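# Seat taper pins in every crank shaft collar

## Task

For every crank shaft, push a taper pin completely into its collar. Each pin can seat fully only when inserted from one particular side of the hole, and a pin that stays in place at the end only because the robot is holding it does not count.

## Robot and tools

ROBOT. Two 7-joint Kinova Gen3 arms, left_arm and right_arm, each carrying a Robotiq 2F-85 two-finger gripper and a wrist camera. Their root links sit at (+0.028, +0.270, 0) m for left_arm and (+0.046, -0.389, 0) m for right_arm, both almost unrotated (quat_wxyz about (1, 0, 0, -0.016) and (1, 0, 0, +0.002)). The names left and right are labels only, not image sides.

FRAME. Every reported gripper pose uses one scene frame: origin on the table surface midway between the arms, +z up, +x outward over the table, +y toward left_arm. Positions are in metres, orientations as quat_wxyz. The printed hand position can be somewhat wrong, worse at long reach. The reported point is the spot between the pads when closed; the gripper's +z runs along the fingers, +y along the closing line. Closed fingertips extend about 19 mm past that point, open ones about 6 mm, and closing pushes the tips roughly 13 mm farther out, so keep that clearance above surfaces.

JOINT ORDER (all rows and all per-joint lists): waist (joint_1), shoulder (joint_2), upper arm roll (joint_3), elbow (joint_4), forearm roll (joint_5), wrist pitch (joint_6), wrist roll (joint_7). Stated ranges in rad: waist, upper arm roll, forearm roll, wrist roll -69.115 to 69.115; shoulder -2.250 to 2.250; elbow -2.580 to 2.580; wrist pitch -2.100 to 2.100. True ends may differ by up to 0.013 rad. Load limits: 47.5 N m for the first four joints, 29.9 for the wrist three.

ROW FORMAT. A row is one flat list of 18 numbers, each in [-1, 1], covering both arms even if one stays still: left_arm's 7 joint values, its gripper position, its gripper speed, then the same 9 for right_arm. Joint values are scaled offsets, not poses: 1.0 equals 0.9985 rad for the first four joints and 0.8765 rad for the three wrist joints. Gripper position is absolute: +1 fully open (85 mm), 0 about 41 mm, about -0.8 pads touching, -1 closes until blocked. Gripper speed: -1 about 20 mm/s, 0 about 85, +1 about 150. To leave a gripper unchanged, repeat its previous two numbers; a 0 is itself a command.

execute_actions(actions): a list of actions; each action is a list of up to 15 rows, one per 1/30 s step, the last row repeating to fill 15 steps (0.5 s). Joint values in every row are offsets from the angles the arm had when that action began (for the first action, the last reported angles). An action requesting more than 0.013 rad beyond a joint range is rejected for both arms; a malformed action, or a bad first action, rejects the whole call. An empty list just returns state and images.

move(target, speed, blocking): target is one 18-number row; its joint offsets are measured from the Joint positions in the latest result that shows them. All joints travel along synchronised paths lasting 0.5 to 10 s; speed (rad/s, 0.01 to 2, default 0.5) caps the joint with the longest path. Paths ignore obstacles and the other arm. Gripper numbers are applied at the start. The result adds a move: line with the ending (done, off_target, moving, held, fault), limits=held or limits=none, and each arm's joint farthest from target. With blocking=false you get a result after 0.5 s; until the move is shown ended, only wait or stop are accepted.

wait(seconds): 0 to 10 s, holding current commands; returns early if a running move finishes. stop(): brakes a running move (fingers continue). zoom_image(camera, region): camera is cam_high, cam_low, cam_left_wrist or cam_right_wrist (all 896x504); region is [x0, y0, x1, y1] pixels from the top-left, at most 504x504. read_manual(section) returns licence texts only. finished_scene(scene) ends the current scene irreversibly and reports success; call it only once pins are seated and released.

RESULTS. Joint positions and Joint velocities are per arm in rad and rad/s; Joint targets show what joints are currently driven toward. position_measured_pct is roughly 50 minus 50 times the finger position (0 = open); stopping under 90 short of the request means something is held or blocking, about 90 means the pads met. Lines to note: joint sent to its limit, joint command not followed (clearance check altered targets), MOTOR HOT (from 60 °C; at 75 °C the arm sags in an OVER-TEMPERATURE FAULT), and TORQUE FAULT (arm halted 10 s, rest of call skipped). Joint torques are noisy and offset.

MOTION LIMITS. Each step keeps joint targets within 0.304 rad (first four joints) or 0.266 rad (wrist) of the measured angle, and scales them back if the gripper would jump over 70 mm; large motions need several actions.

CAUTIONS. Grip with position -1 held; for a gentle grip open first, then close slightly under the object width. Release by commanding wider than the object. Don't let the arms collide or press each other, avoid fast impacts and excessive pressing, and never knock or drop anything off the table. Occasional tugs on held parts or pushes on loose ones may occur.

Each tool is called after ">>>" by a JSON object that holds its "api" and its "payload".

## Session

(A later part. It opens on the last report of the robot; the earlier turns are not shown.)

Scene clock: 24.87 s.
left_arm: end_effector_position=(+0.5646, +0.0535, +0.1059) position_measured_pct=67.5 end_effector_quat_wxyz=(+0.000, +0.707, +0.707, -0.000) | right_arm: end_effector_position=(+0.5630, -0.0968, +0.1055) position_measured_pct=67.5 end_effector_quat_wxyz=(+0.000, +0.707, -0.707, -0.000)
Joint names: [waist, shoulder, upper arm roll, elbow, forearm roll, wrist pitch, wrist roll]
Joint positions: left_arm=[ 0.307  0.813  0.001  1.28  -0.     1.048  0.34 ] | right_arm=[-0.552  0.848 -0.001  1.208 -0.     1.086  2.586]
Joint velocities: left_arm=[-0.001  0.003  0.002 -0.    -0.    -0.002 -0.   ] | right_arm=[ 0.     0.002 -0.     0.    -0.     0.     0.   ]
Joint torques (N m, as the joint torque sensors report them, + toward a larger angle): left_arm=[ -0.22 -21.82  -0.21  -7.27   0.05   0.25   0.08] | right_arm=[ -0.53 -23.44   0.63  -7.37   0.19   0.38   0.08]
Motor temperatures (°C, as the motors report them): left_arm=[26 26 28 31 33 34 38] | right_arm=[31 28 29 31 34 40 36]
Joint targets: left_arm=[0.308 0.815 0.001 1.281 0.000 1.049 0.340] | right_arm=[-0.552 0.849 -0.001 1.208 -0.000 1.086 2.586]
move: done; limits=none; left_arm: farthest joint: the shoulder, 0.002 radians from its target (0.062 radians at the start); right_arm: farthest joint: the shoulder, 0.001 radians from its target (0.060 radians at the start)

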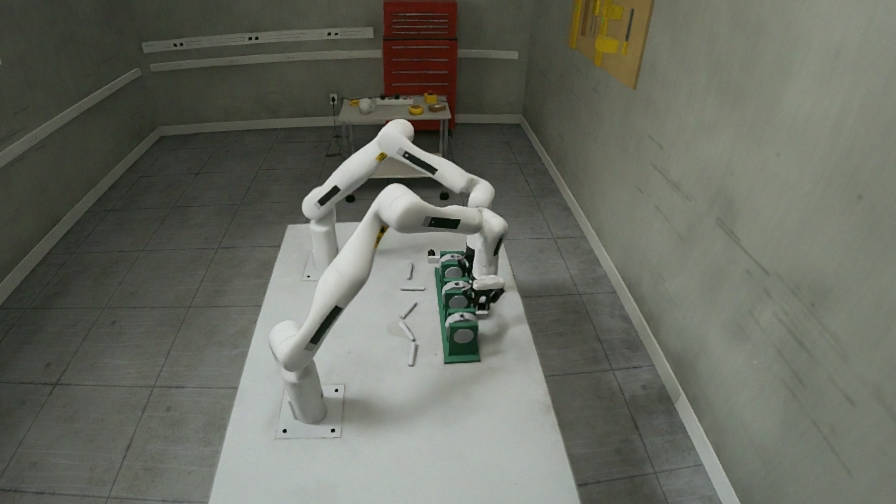

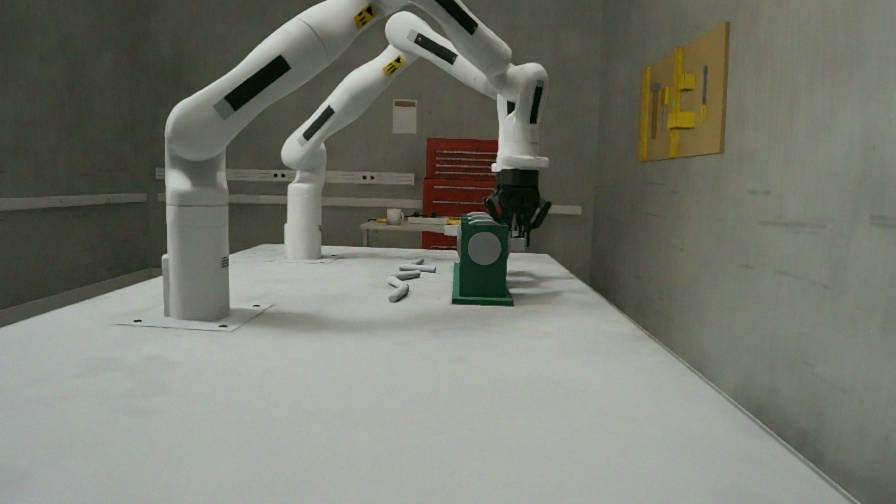

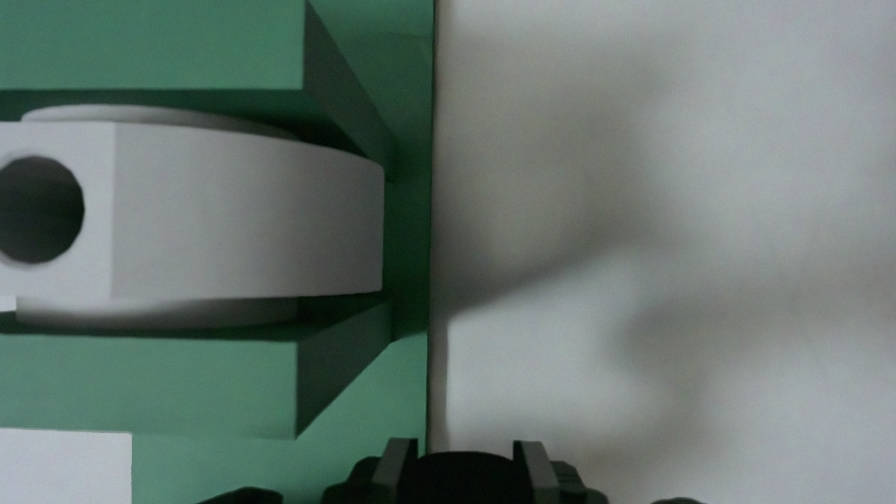

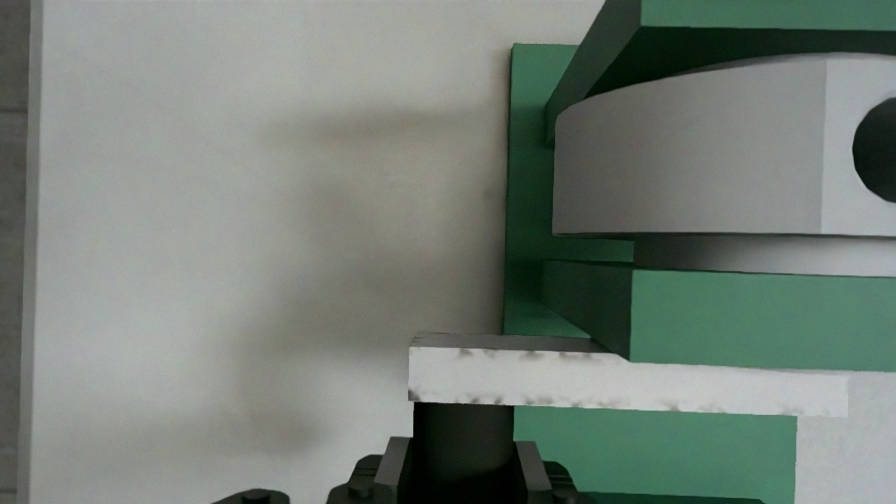

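>>> {"api": "execute_actions", "payload": {"actions": [[[0,0,0,0,0,0,0,0.1,0.5,0,0,0,0,0,0,0,0.1,0.5]]]}}

>>> {"api": "move", "payload": {"target": [0,-0.097,0,-0.143,0,0.275,0,0.1,0,0,-0.092,0,-0.149,0,0.274,0,0.1,0], "speed": 0.6}}

Scene clock: 27.60 s.
left_arm: end_effector_position=(+0.5646, +0.0535, +0.1059) position_measured_pct=45.2 end_effector_quat_wxyz=(+0.000, +0.707, +0.707, -0.000) | right_arm: end_effector_position=(+0.5630, -0.0968, +0.1055) position_measured_pct=45.2 end_effector_quat_wxyz=(+0.000, +0.707, -0.707, -0.000)
Joint names: [waist, shoulder, upper arm roll, elbow, forearm roll, wrist pitch, wrist roll]
Joint positions: left_arm=[ 0.307  0.813  0.001  1.28  -0.     1.048  0.34 ] | right_arm=[-0.552  0.848 -0.001  1.208 -0.     1.086  2.586]
Joint velocities: left_arm=[ 0.     0.001  0.    -0.     0.    -0.    -0.   ] | right_arm=[-0.    -0.002  0.001 -0.001  0.    -0.001 -0.   ]
Joint torques (N m, as the joint torque sensors report them, + toward a larger angle): left_arm=[ -0.45 -23.67  -0.26  -8.04  -0.12  -0.1   -0.07] | right_arm=[  0.11 -24.05   0.72  -7.39  -0.07   0.29   0.02]
Motor temperatures (°C, as the motors report them): left_arm=[26 26 28 31 33 34 38] | right_arm=[31 28 29 31 34 40 36]
Joint targets: left_arm=[0.307 0.813 0.001 1.280 -0.000 1.048 0.340] | right_arm=[-0.552 0.848 -0.001 1.208 -0.000 1.086 2.586]

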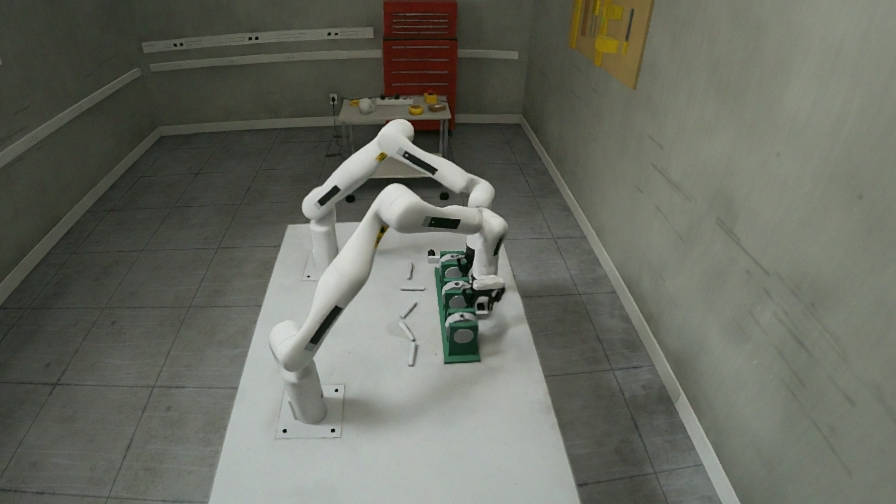

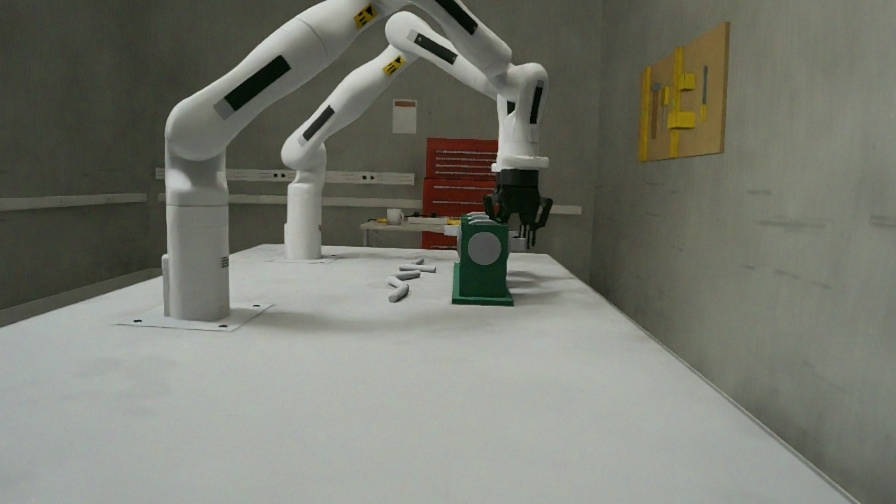

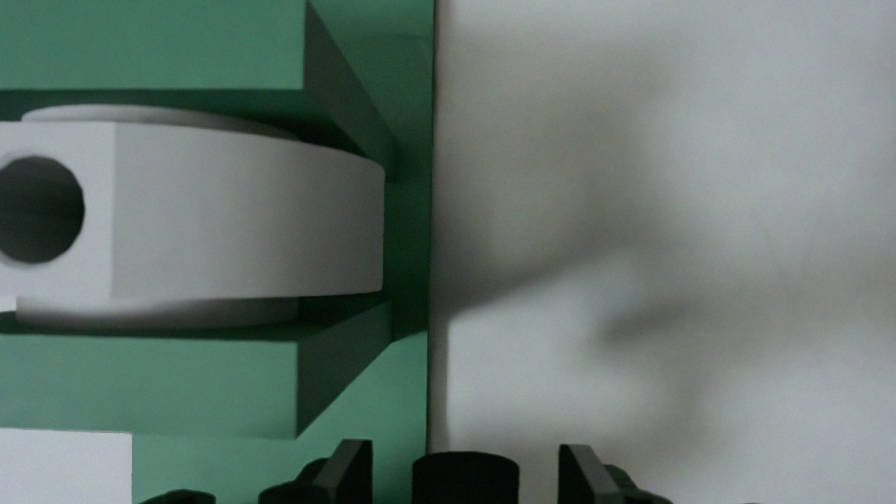

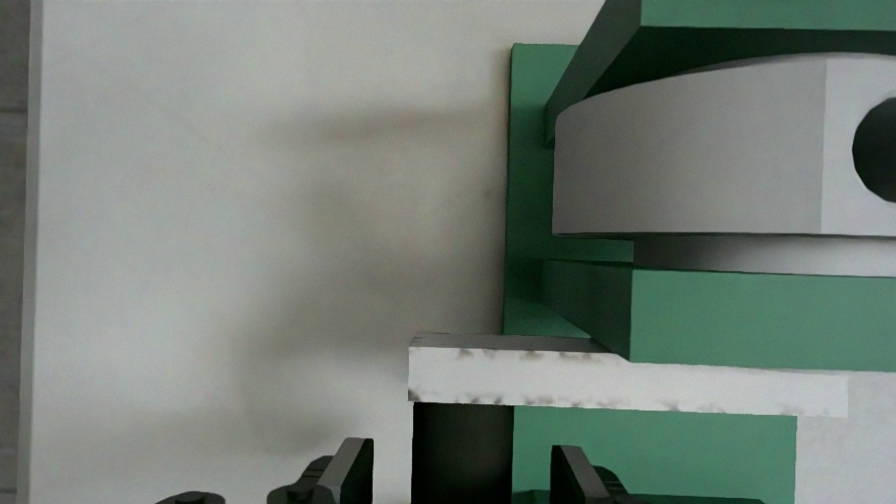

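Scene clock: 28.40 s.
left_arm: end_effector_position=(+0.5642, +0.0536, +0.2032) position_measured_pct=45.2 end_effector_quat_wxyz=(-0.000, +0.707, +0.707, -0.000) | right_arm: end_effector_position=(+0.5631, -0.0967, +0.2037) position_measured_pct=45.2 end_effector_quat_wxyz=(-0.000, +0.707, -0.707, -0.000)
Joint names: [waist, shoulder, upper arm roll, elbow, forearm roll, wrist pitch, wrist roll]
Joint positions: left_arm=[ 0.307  0.716  0.001  1.137 -0.     1.289  0.34 ] | right_arm=[-0.552  0.756 -0.001  1.059 -0.     1.327  2.586]
Joint velocities: left_arm=[-0.    -0.002 -0.     0.     0.    -0.001 -0.   ] | right_arm=[-0.     0.001 -0.001  0.001 -0.     0.    -0.   ]
Joint torques (N m, as the joint torque sensors report them, + toward a larger angle): left_arm=[ -0.2  -22.9   -0.16  -8.98   0.28  -0.28   0.09] | right_arm=[ -0.12 -23.32   0.79  -8.36  -0.1    0.4    0.12]
Motor temperatures (°C, as the motors report them): left_arm=[26 26 28 31 33 34 38] | right_arm=[31 28 29 31 34 40 36]
Joint targets: left_arm=[0.307 0.716 0.001 1.137 -0.000 1.289 0.340] | right_arm=[-0.552 0.756 -0.001 1.059 -0.000 1.327 2.586]
move: done; limits=none; left_arm: farthest joint: the waist, 0.000 radians from its target (0.000 radians at the start); right_arm: farthest joint: the waist, 0.000 radians from its target (0.000 radians at the start)

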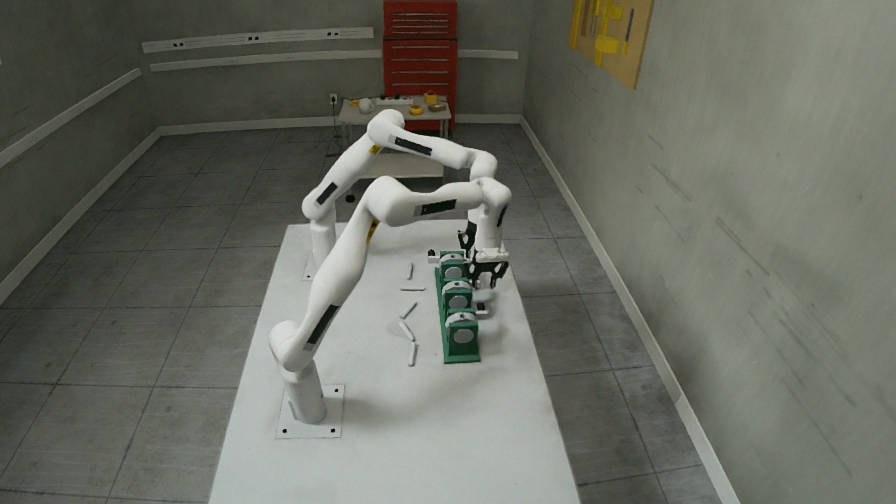

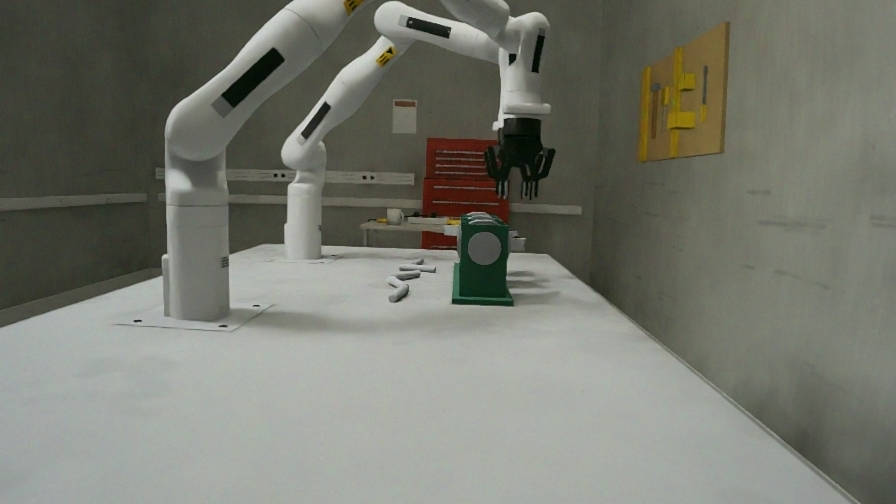

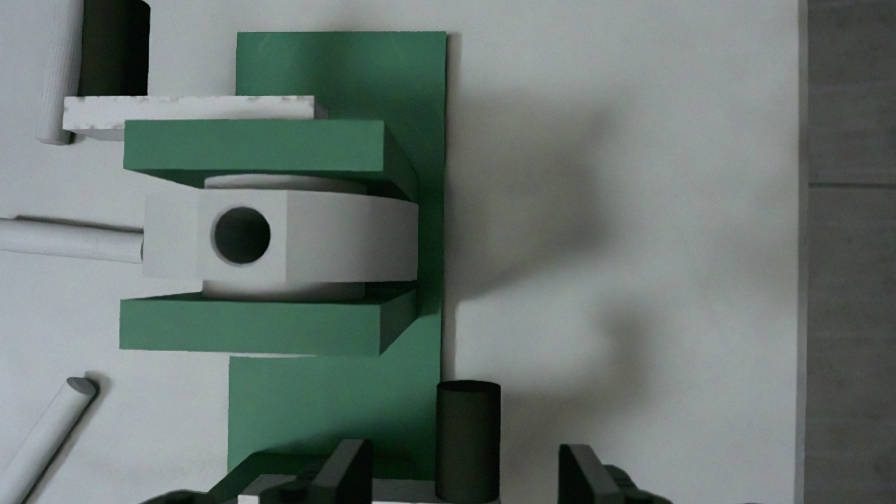

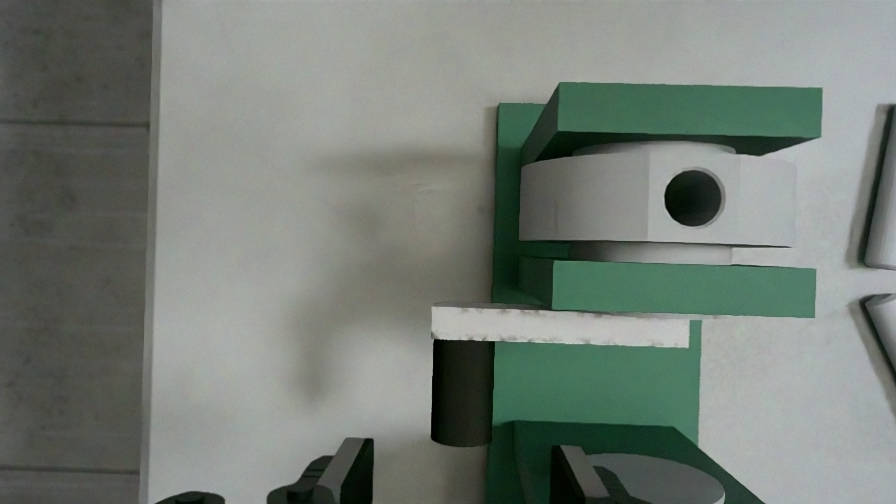

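>>> {"api": "move", "payload": {"target": [0.025,-0.483,0,0.945,0,-0.527,-1,0.1,0,-0.155,-0.4557,0.001,0.924,0,-0.534,-0.3605,0.1,0], "speed": 1.0}}

>>> {"api": "move", "payload": {"target": [0,0.103,0,0.076,0,-0.204,-0.897,0.1,0,0,0.094,0,0.072,0,-0.189,0,0.1,0], "speed": 1.0}}

Scene clock: 31.40 s.
left_arm: end_effector_position=(+0.3260, +0.1293, +0.1698) position_measured_pct=45.2 end_effector_quat_wxyz=(-0.000, +0.945, +0.328, -0.000) | right_arm: end_effector_position=(+0.3371, -0.1711, +0.1700) position_measured_pct=45.2 end_effector_quat_wxyz=(+0.000, -0.647, +0.762, +0.000)
Joint names: [waist, shoulder, upper arm roll, elbow, forearm roll, wrist pitch, wrist roll]
Joint positions: left_arm=[ 0.332  0.235  0.001  2.081 -0.     0.827 -0.536] | right_arm=[-0.706  0.301  0.     1.982 -0.     0.858  2.27 ]
Joint velocities: left_arm=[ 0.001 -0.003 -0.001  0.    -0.     0.001 -0.   ] | right_arm=[-0.001 -0.001  0.001 -0.     0.     0.001 -0.   ]
Joint torques (N m, as the joint torque sensors report them, + toward a larger angle): left_arm=[  0.09 -11.62   0.11  -6.99   0.03  -0.36  -0.29] | right_arm=[ -0.36 -13.76   0.23  -5.98  -0.17   0.2   -0.17]
Motor temperatures (°C, as the motors report them): left_arm=[26 26 28 31 33 34 38] | right_arm=[31 28 29 31 34 40 36]
Joint targets: left_arm=[0.332 0.234 0.001 2.081 -0.000 0.827 -0.536] | right_arm=[-0.707 0.301 0.000 1.982 -0.000 0.858 2.270]
move: done; limits=none; left_arm: farthest joint: the shoulder, 0.001 radians from its target (0.483 radians at the start); right_arm: farthest joint: the waist, 0.000 radians from its target (0.155 radians at the start)

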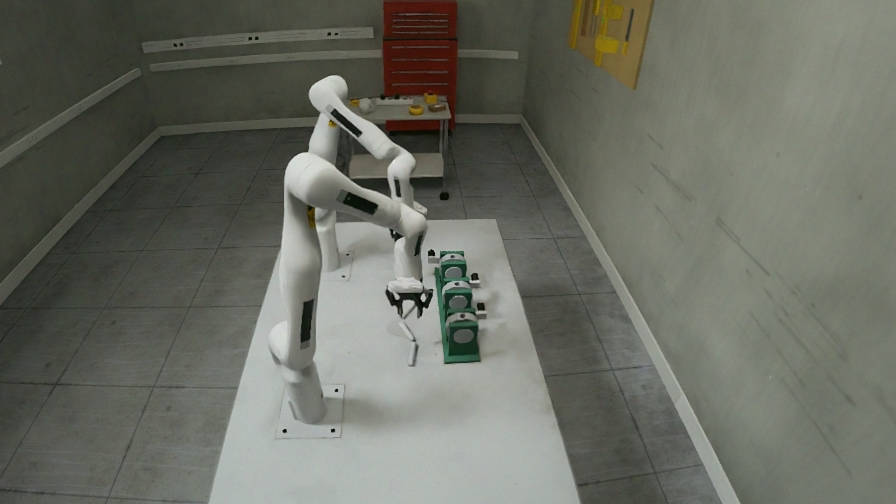

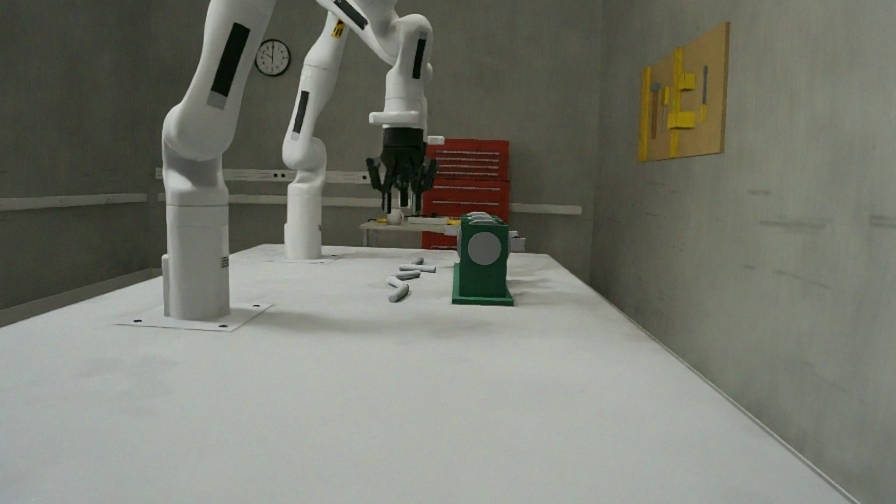

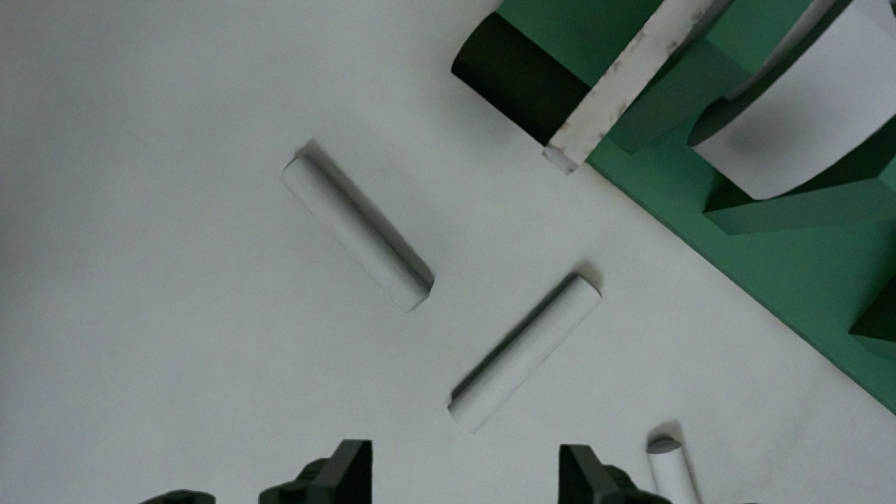

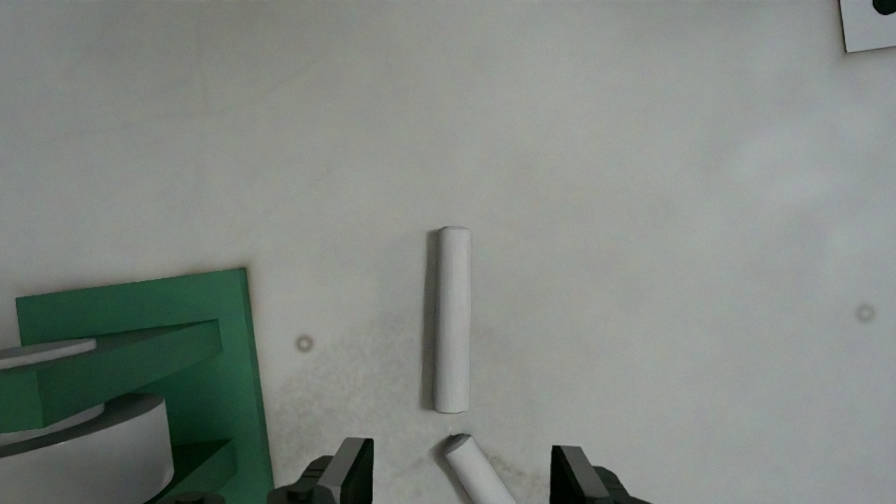

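Scene clock: 32.67 s.
left_arm: end_effector_position=(+0.3260, +0.1293, +0.1200) position_measured_pct=45.2 end_effector_quat_wxyz=(+0.000, +0.998, -0.059, -0.000) | right_arm: end_effector_position=(+0.3371, -0.1712, +0.1201) position_measured_pct=45.2 end_effector_quat_wxyz=(+0.000, -0.647, +0.762, +0.000)
Joint names: [waist, shoulder, upper arm roll, elbow, forearm roll, wrist pitch, wrist roll]
Joint positions: left_arm=[ 0.332  0.337  0.001  2.156 -0.     0.648 -1.323] | right_arm=[-0.706  0.395  0.     2.053 -0.     0.693  2.27 ]
Joint velocities: left_arm=[ 0.     0.003  0.003  0.     0.     0.001 -0.   ] | right_arm=[ 0.     0.004 -0.    -0.002  0.    -0.001 -0.   ]
Joint torques (N m, as the joint torque sensors report them, + toward a larger angle): left_arm=[  0.3  -13.07  -0.13  -5.77  -0.29  -0.22  -0.07] | right_arm=[ -0.4  -14.21   0.39  -5.25  -0.15   0.14   0.22]
Motor temperatures (°C, as the motors report them): left_arm=[26 26 28 31 33 34 38] | right_arm=[31 28 29 31 34 40 36]
Joint targets: left_arm=[0.332 0.337 0.001 2.156 -0.000 0.648 -1.323] | right_arm=[-0.706 0.395 0.000 2.053 -0.000 0.693 2.270]
move: done; limits=none; left_arm: farthest joint: the shoulder, 0.001 radians from its target (0.103 radians at the start); right_arm: farthest joint: the waist, 0.000 radians from its target (0.000 radians at the start)

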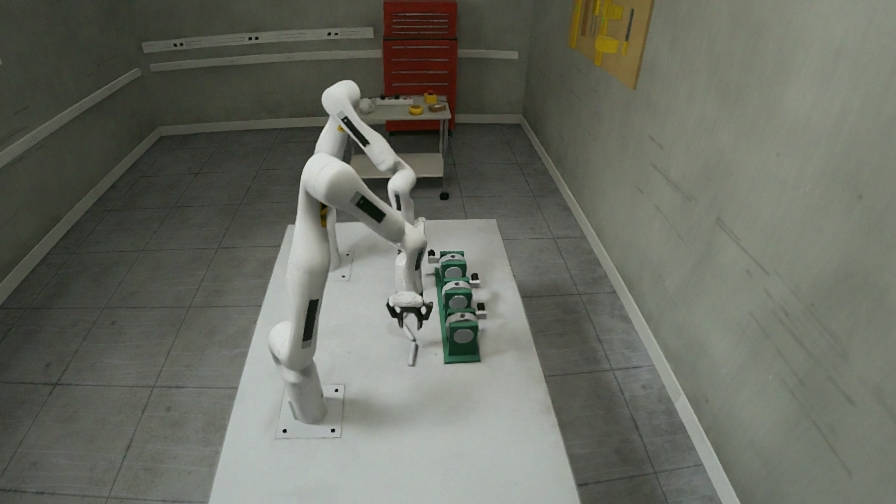

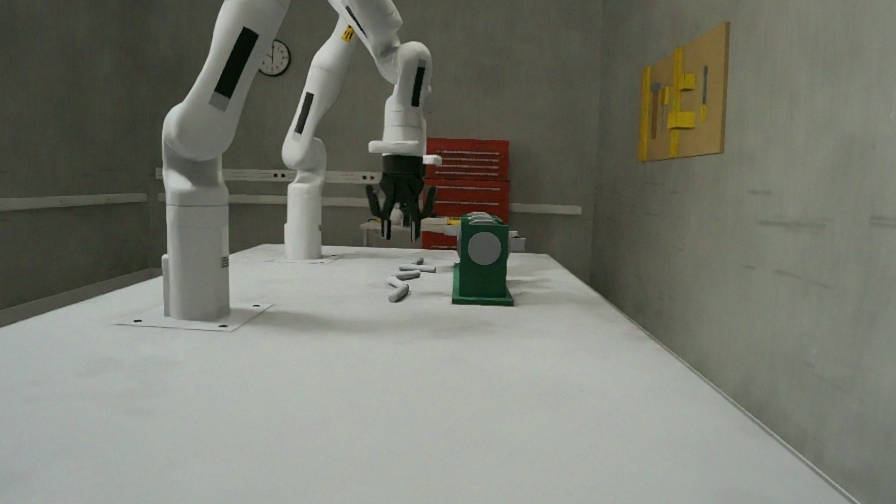

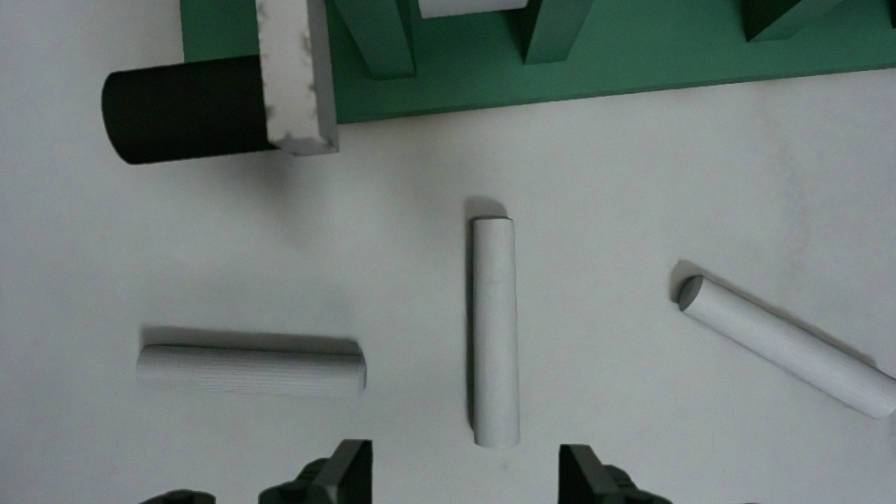

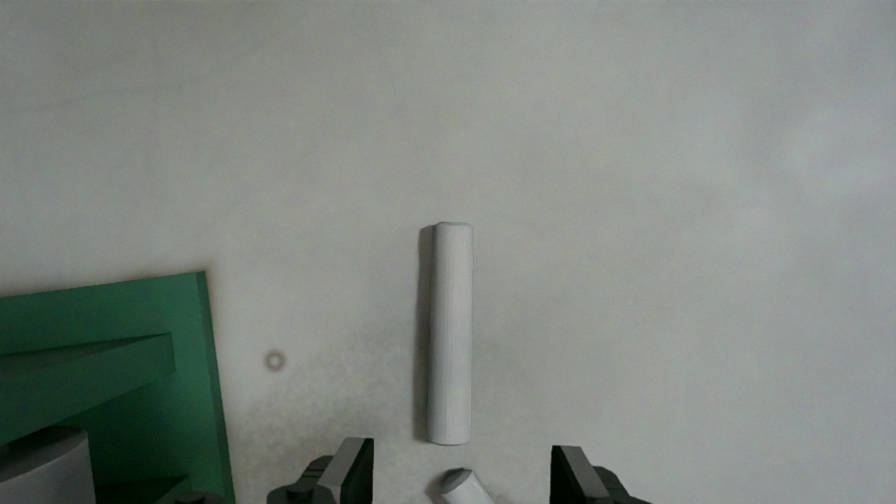

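>>> {"api": "move", "payload": {"target": [0.032,0.258,0,0.078,0,-0.382,0.072,0.1,0,0.0115,0.234,0,0.071,0,-0.3465,0.014,0.1,0], "speed": 0.4}}

Scene clock: 35.10 s.
left_arm: end_effector_position=(+0.3244, +0.1185, +0.0230) position_measured_pct=45.2 end_effector_quat_wxyz=(+0.000, +0.999, -0.043, -0.000) | right_arm: end_effector_position=(+0.3424, -0.1723, +0.0230) position_measured_pct=45.2 end_effector_quat_wxyz=(-0.000, -0.648, +0.762, -0.000)
Joint names: [waist, shoulder, upper arm roll, elbow, forearm roll, wrist pitch, wrist roll]
Joint positions: left_arm=[ 0.364  0.594  0.001  2.234 -0.     0.313 -1.259] | right_arm=[-0.695  0.628  0.     2.124 -0.     0.389  2.283]
Joint velocities: left_arm=[ 0.     0.003 -0.001 -0.     0.     0.    -0.   ] | right_arm=[0.    0.002 0.001 0.003 0.    0.001 0.   ]
Joint torques (N m, as the joint torque sensors report them, + toward a larger angle): left_arm=[  0.12 -14.1    0.14  -3.12   0.01  -0.23   0.12] | right_arm=[ -0.05 -15.91   0.13  -3.33   0.19   0.29  -0.06]
Motor temperatures (°C, as the motors report them): left_arm=[26 26 28 31 33 34 38] | right_arm=[31 28 29 31 34 40 36]
Joint targets: left_arm=[0.364 0.595 0.001 2.234 -0.000 0.313 -1.259] | right_arm=[-0.695 0.629 0.000 2.124 -0.000 0.389 2.283]
move: done; limits=none; left_arm: farthest joint: the waist, 0.000 radians from its target (0.032 radians at the start); right_arm: farthest joint: the waist, 0.000 radians from its target (0.012 radians at the start)

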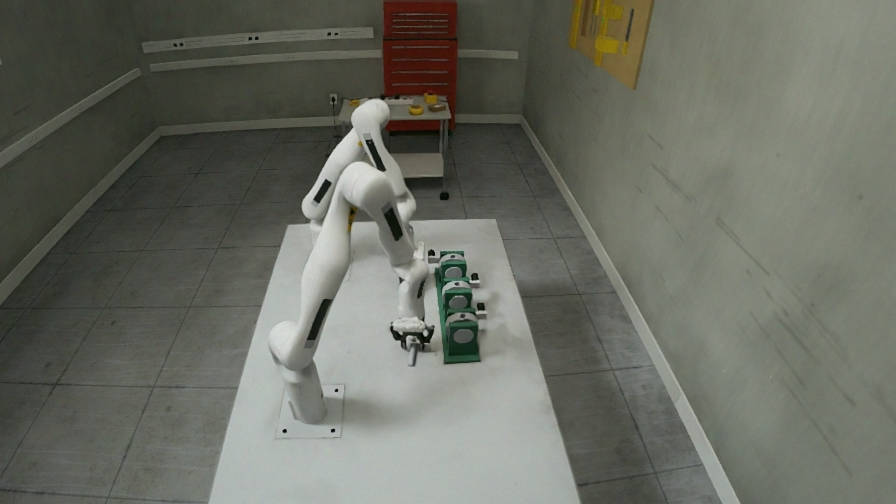

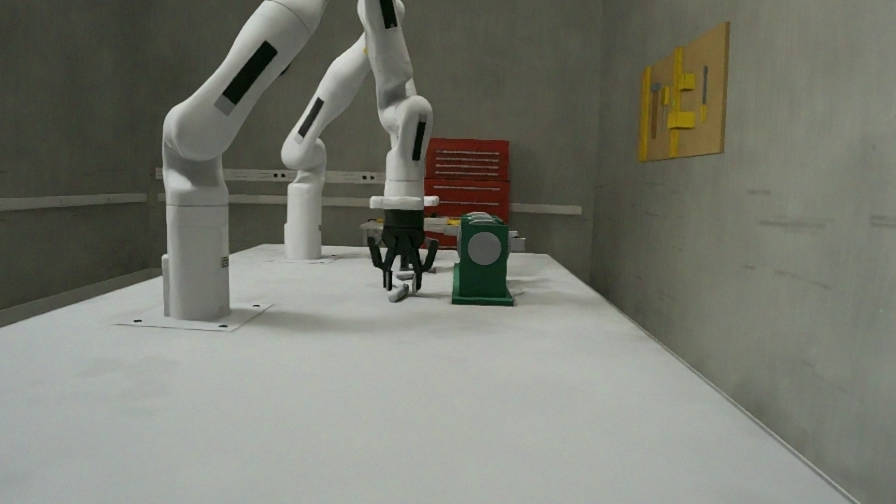

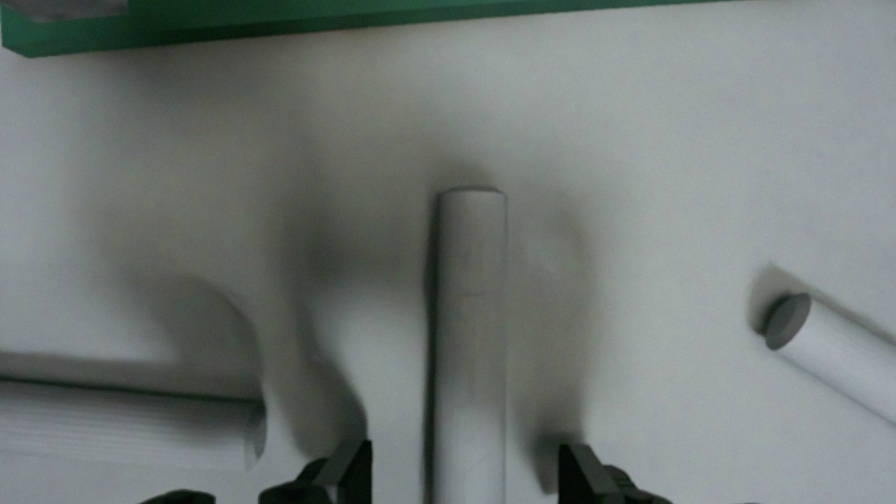

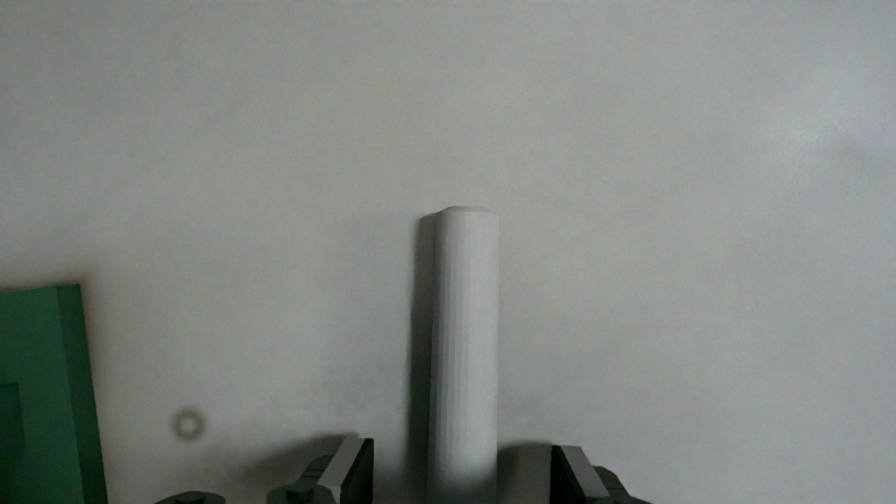

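>>> {"api": "execute_actions", "payload": {"actions": [[[0,0,0,0,0,0,0,-1,0.3,0,0,0,0,0,0,0,-1,0.3]]]}}

>>> {"api": "move", "payload": {"target": [-0.164,-0.495,0,-0.234,0,0.83,1,-1,0.3,-0.025,-0.479,0,0.176,0,-0.592,-0.8125,-1,0.3], "speed": 0.7}}

Scene clock: 37.30 s.
left_arm: end_effector_position=(+0.3244, +0.1184, +0.0234) position_measured_pct=77.0 end_effector_quat_wxyz=(+0.000, +0.999, -0.043, -0.000) | right_arm: end_effector_position=(+0.3424, -0.1723, +0.0235) position_measured_pct=77.4 end_effector_quat_wxyz=(+0.000, -0.648, +0.762, -0.000)
Joint names: [waist, shoulder, upper arm roll, elbow, forearm roll, wrist pitch, wrist roll]
Joint positions: left_arm=[ 0.364  0.593  0.001  2.234 -0.     0.314 -1.259] | right_arm=[-0.695  0.627  0.001  2.124 -0.     0.39   2.283]
Joint velocities: left_arm=[-0.    -0.001  0.001 -0.001 -0.    -0.001  0.   ] | right_arm=[-0.     0.     0.    -0.002  0.    -0.001 -0.   ]
Joint torques (N m, as the joint torque sensors report them, + toward a larger angle): left_arm=[  0.05 -13.44   0.21  -2.97  -0.09  -0.41  -0.33] | right_arm=[ -0.01 -14.45   0.51  -3.32   0.28   0.     0.14]
Motor temperatures (°C, as the motors report them): left_arm=[26 27 28 31 33 34 38] | right_arm=[31 28 29 31 34 40 36]
Joint targets: left_arm=[0.364 0.594 0.001 2.234 -0.000 0.313 -1.259] | right_arm=[-0.695 0.628 0.000 2.124 -0.000 0.389 2.283]

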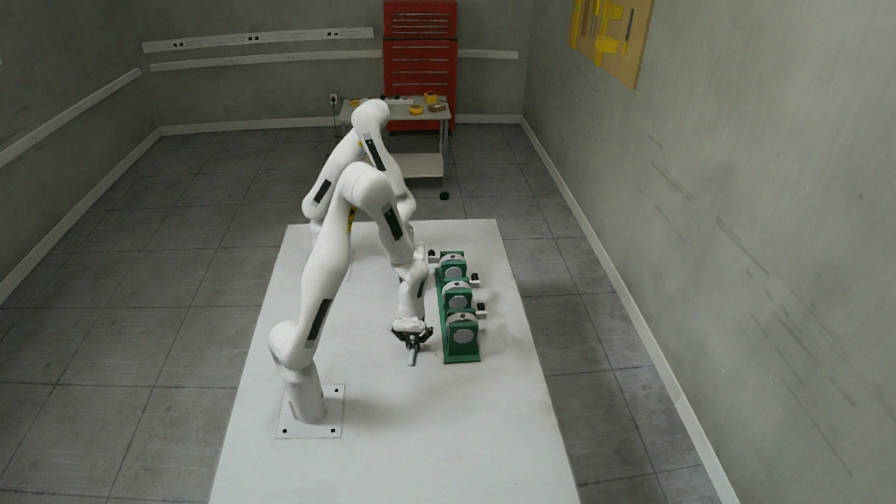

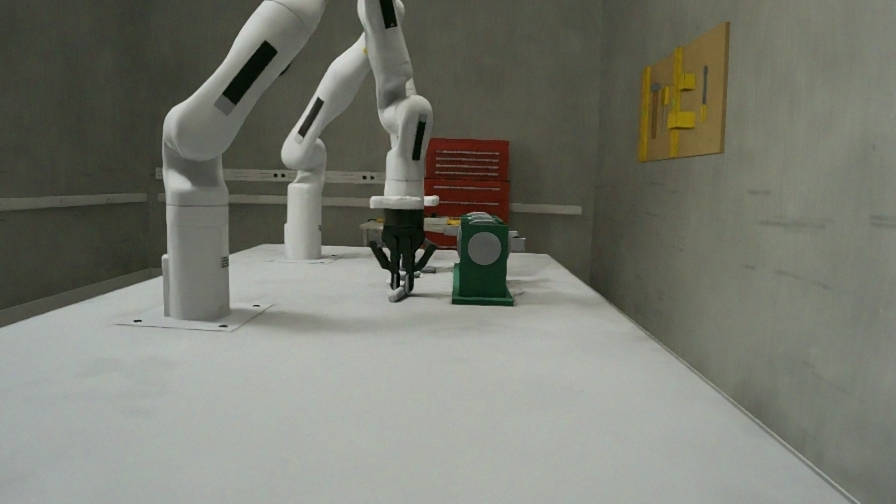

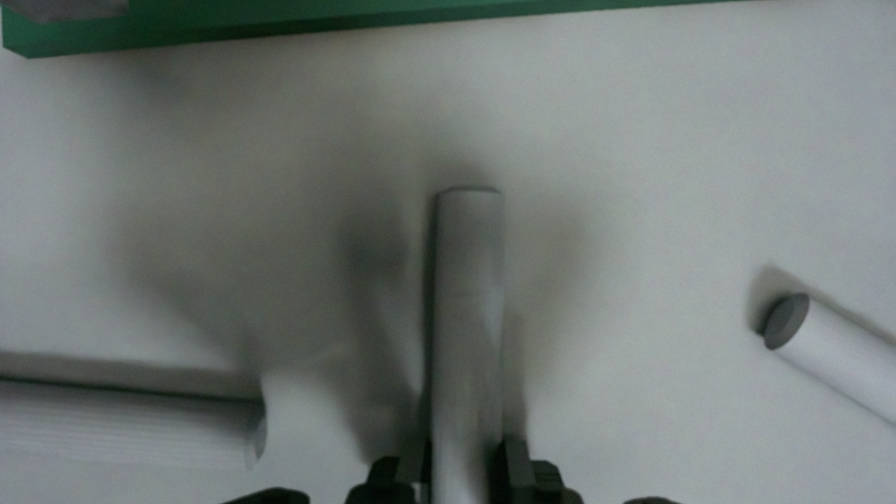

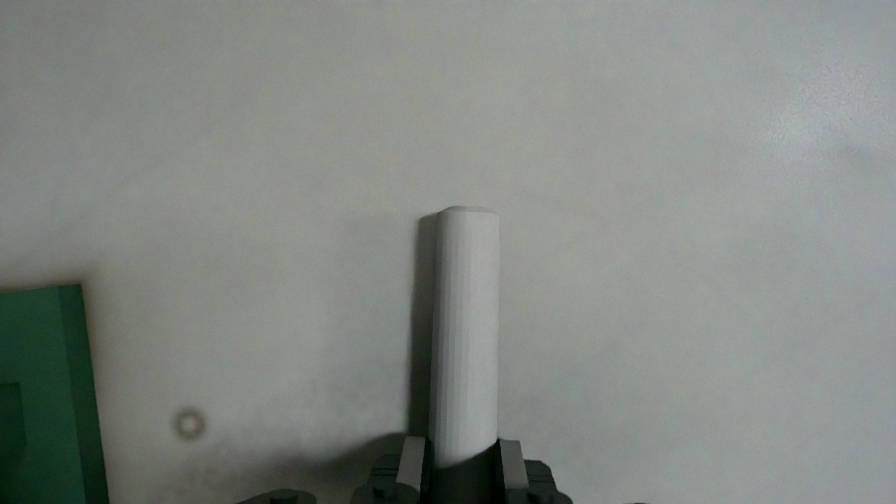

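Scene clock: 39.10 s.
left_arm: end_effector_position=(+0.3265, +0.1733, +0.2335) position_measured_pct=77.0 end_effector_quat_wxyz=(+0.000, +0.888, +0.459, +0.000) | right_arm: end_effector_position=(+0.4304, -0.0826, +0.2469) position_measured_pct=77.4 end_effector_quat_wxyz=(+0.374, -0.324, +0.858, +0.141)
Joint names: [waist, shoulder, upper arm roll, elbow, forearm roll, wrist pitch, wrist roll]
Joint positions: left_arm=[ 0.201  0.099  0.001  2.001 -0.     1.042 -0.383] | right_arm=[-0.72   0.149  0.001  2.3   -0.    -0.129  1.57 ]
Joint velocities: left_arm=[-0.001 -0.002 -0.001 -0.001  0.     0.     0.   ] | right_arm=[-0.    -0.003 -0.002 -0.     0.    -0.    -0.   ]
Joint torques (N m, as the joint torque sensors report them, + toward a larger angle): left_arm=[  0.02 -11.07  -0.47  -8.71  -0.1   -0.17   0.02] | right_arm=[ -0.17 -12.3    0.45  -7.98   0.14  -2.33   0.13]
Motor temperatures (°C, as the motors report them): left_arm=[26 27 28 31 33 34 38] | right_arm=[31 29 29 31 34 40 36]
Joint targets: left_arm=[0.200 0.099 0.001 2.001 -0.000 1.042 -0.383] | right_arm=[-0.720 0.149 0.001 2.300 -0.000 -0.129 1.570]
move: done; limits=none; left_arm: farthest joint: the waist, 0.000 radians from its target (0.164 radians at the start); right_arm: farthest joint: the waist, 0.000 radians from its target (0.025 radians at the start)

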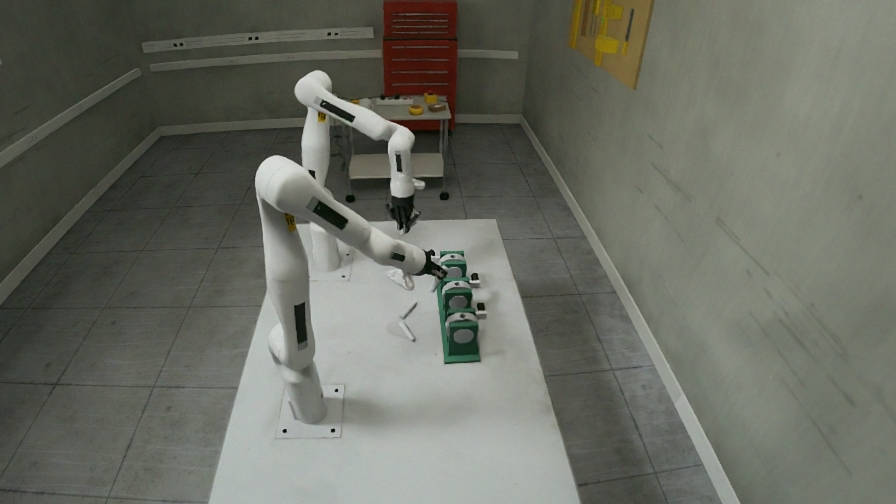

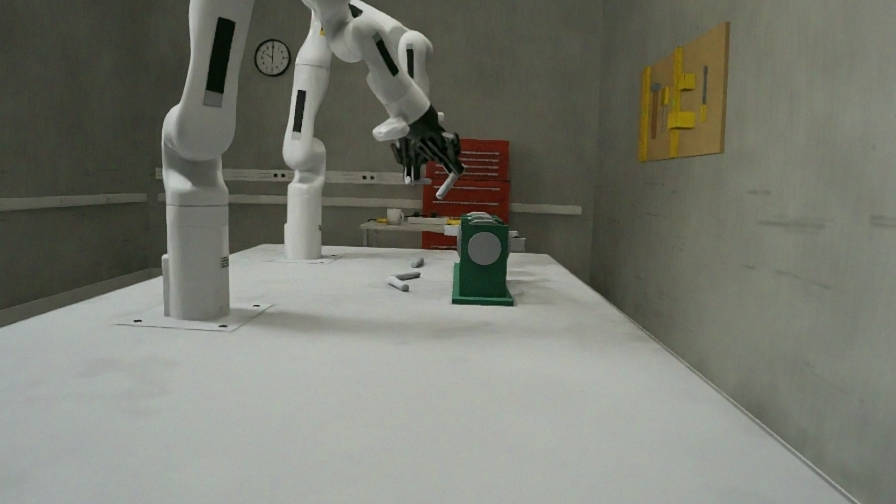

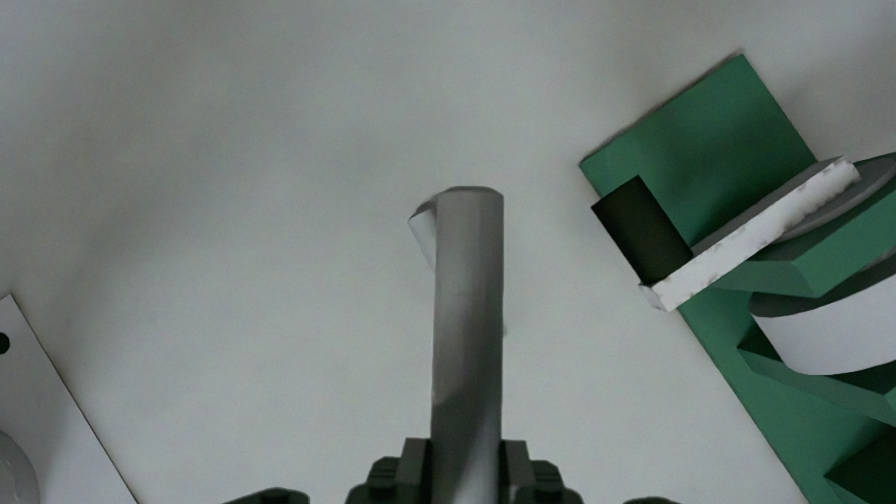

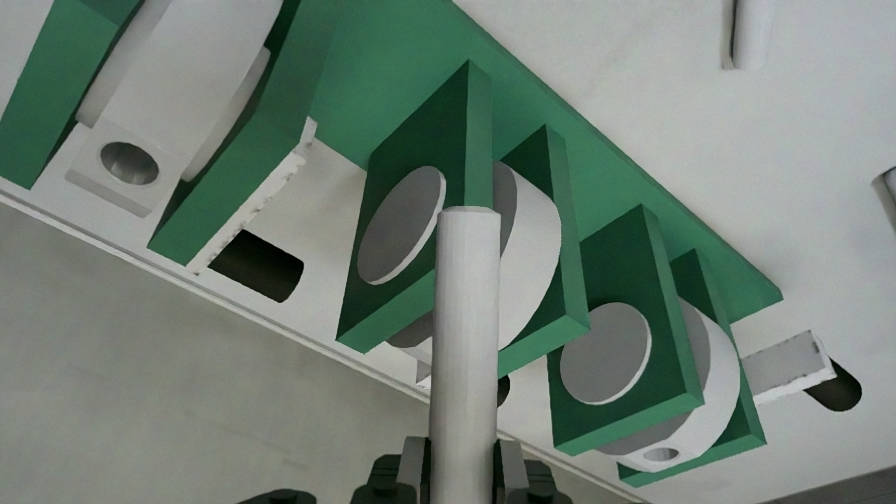

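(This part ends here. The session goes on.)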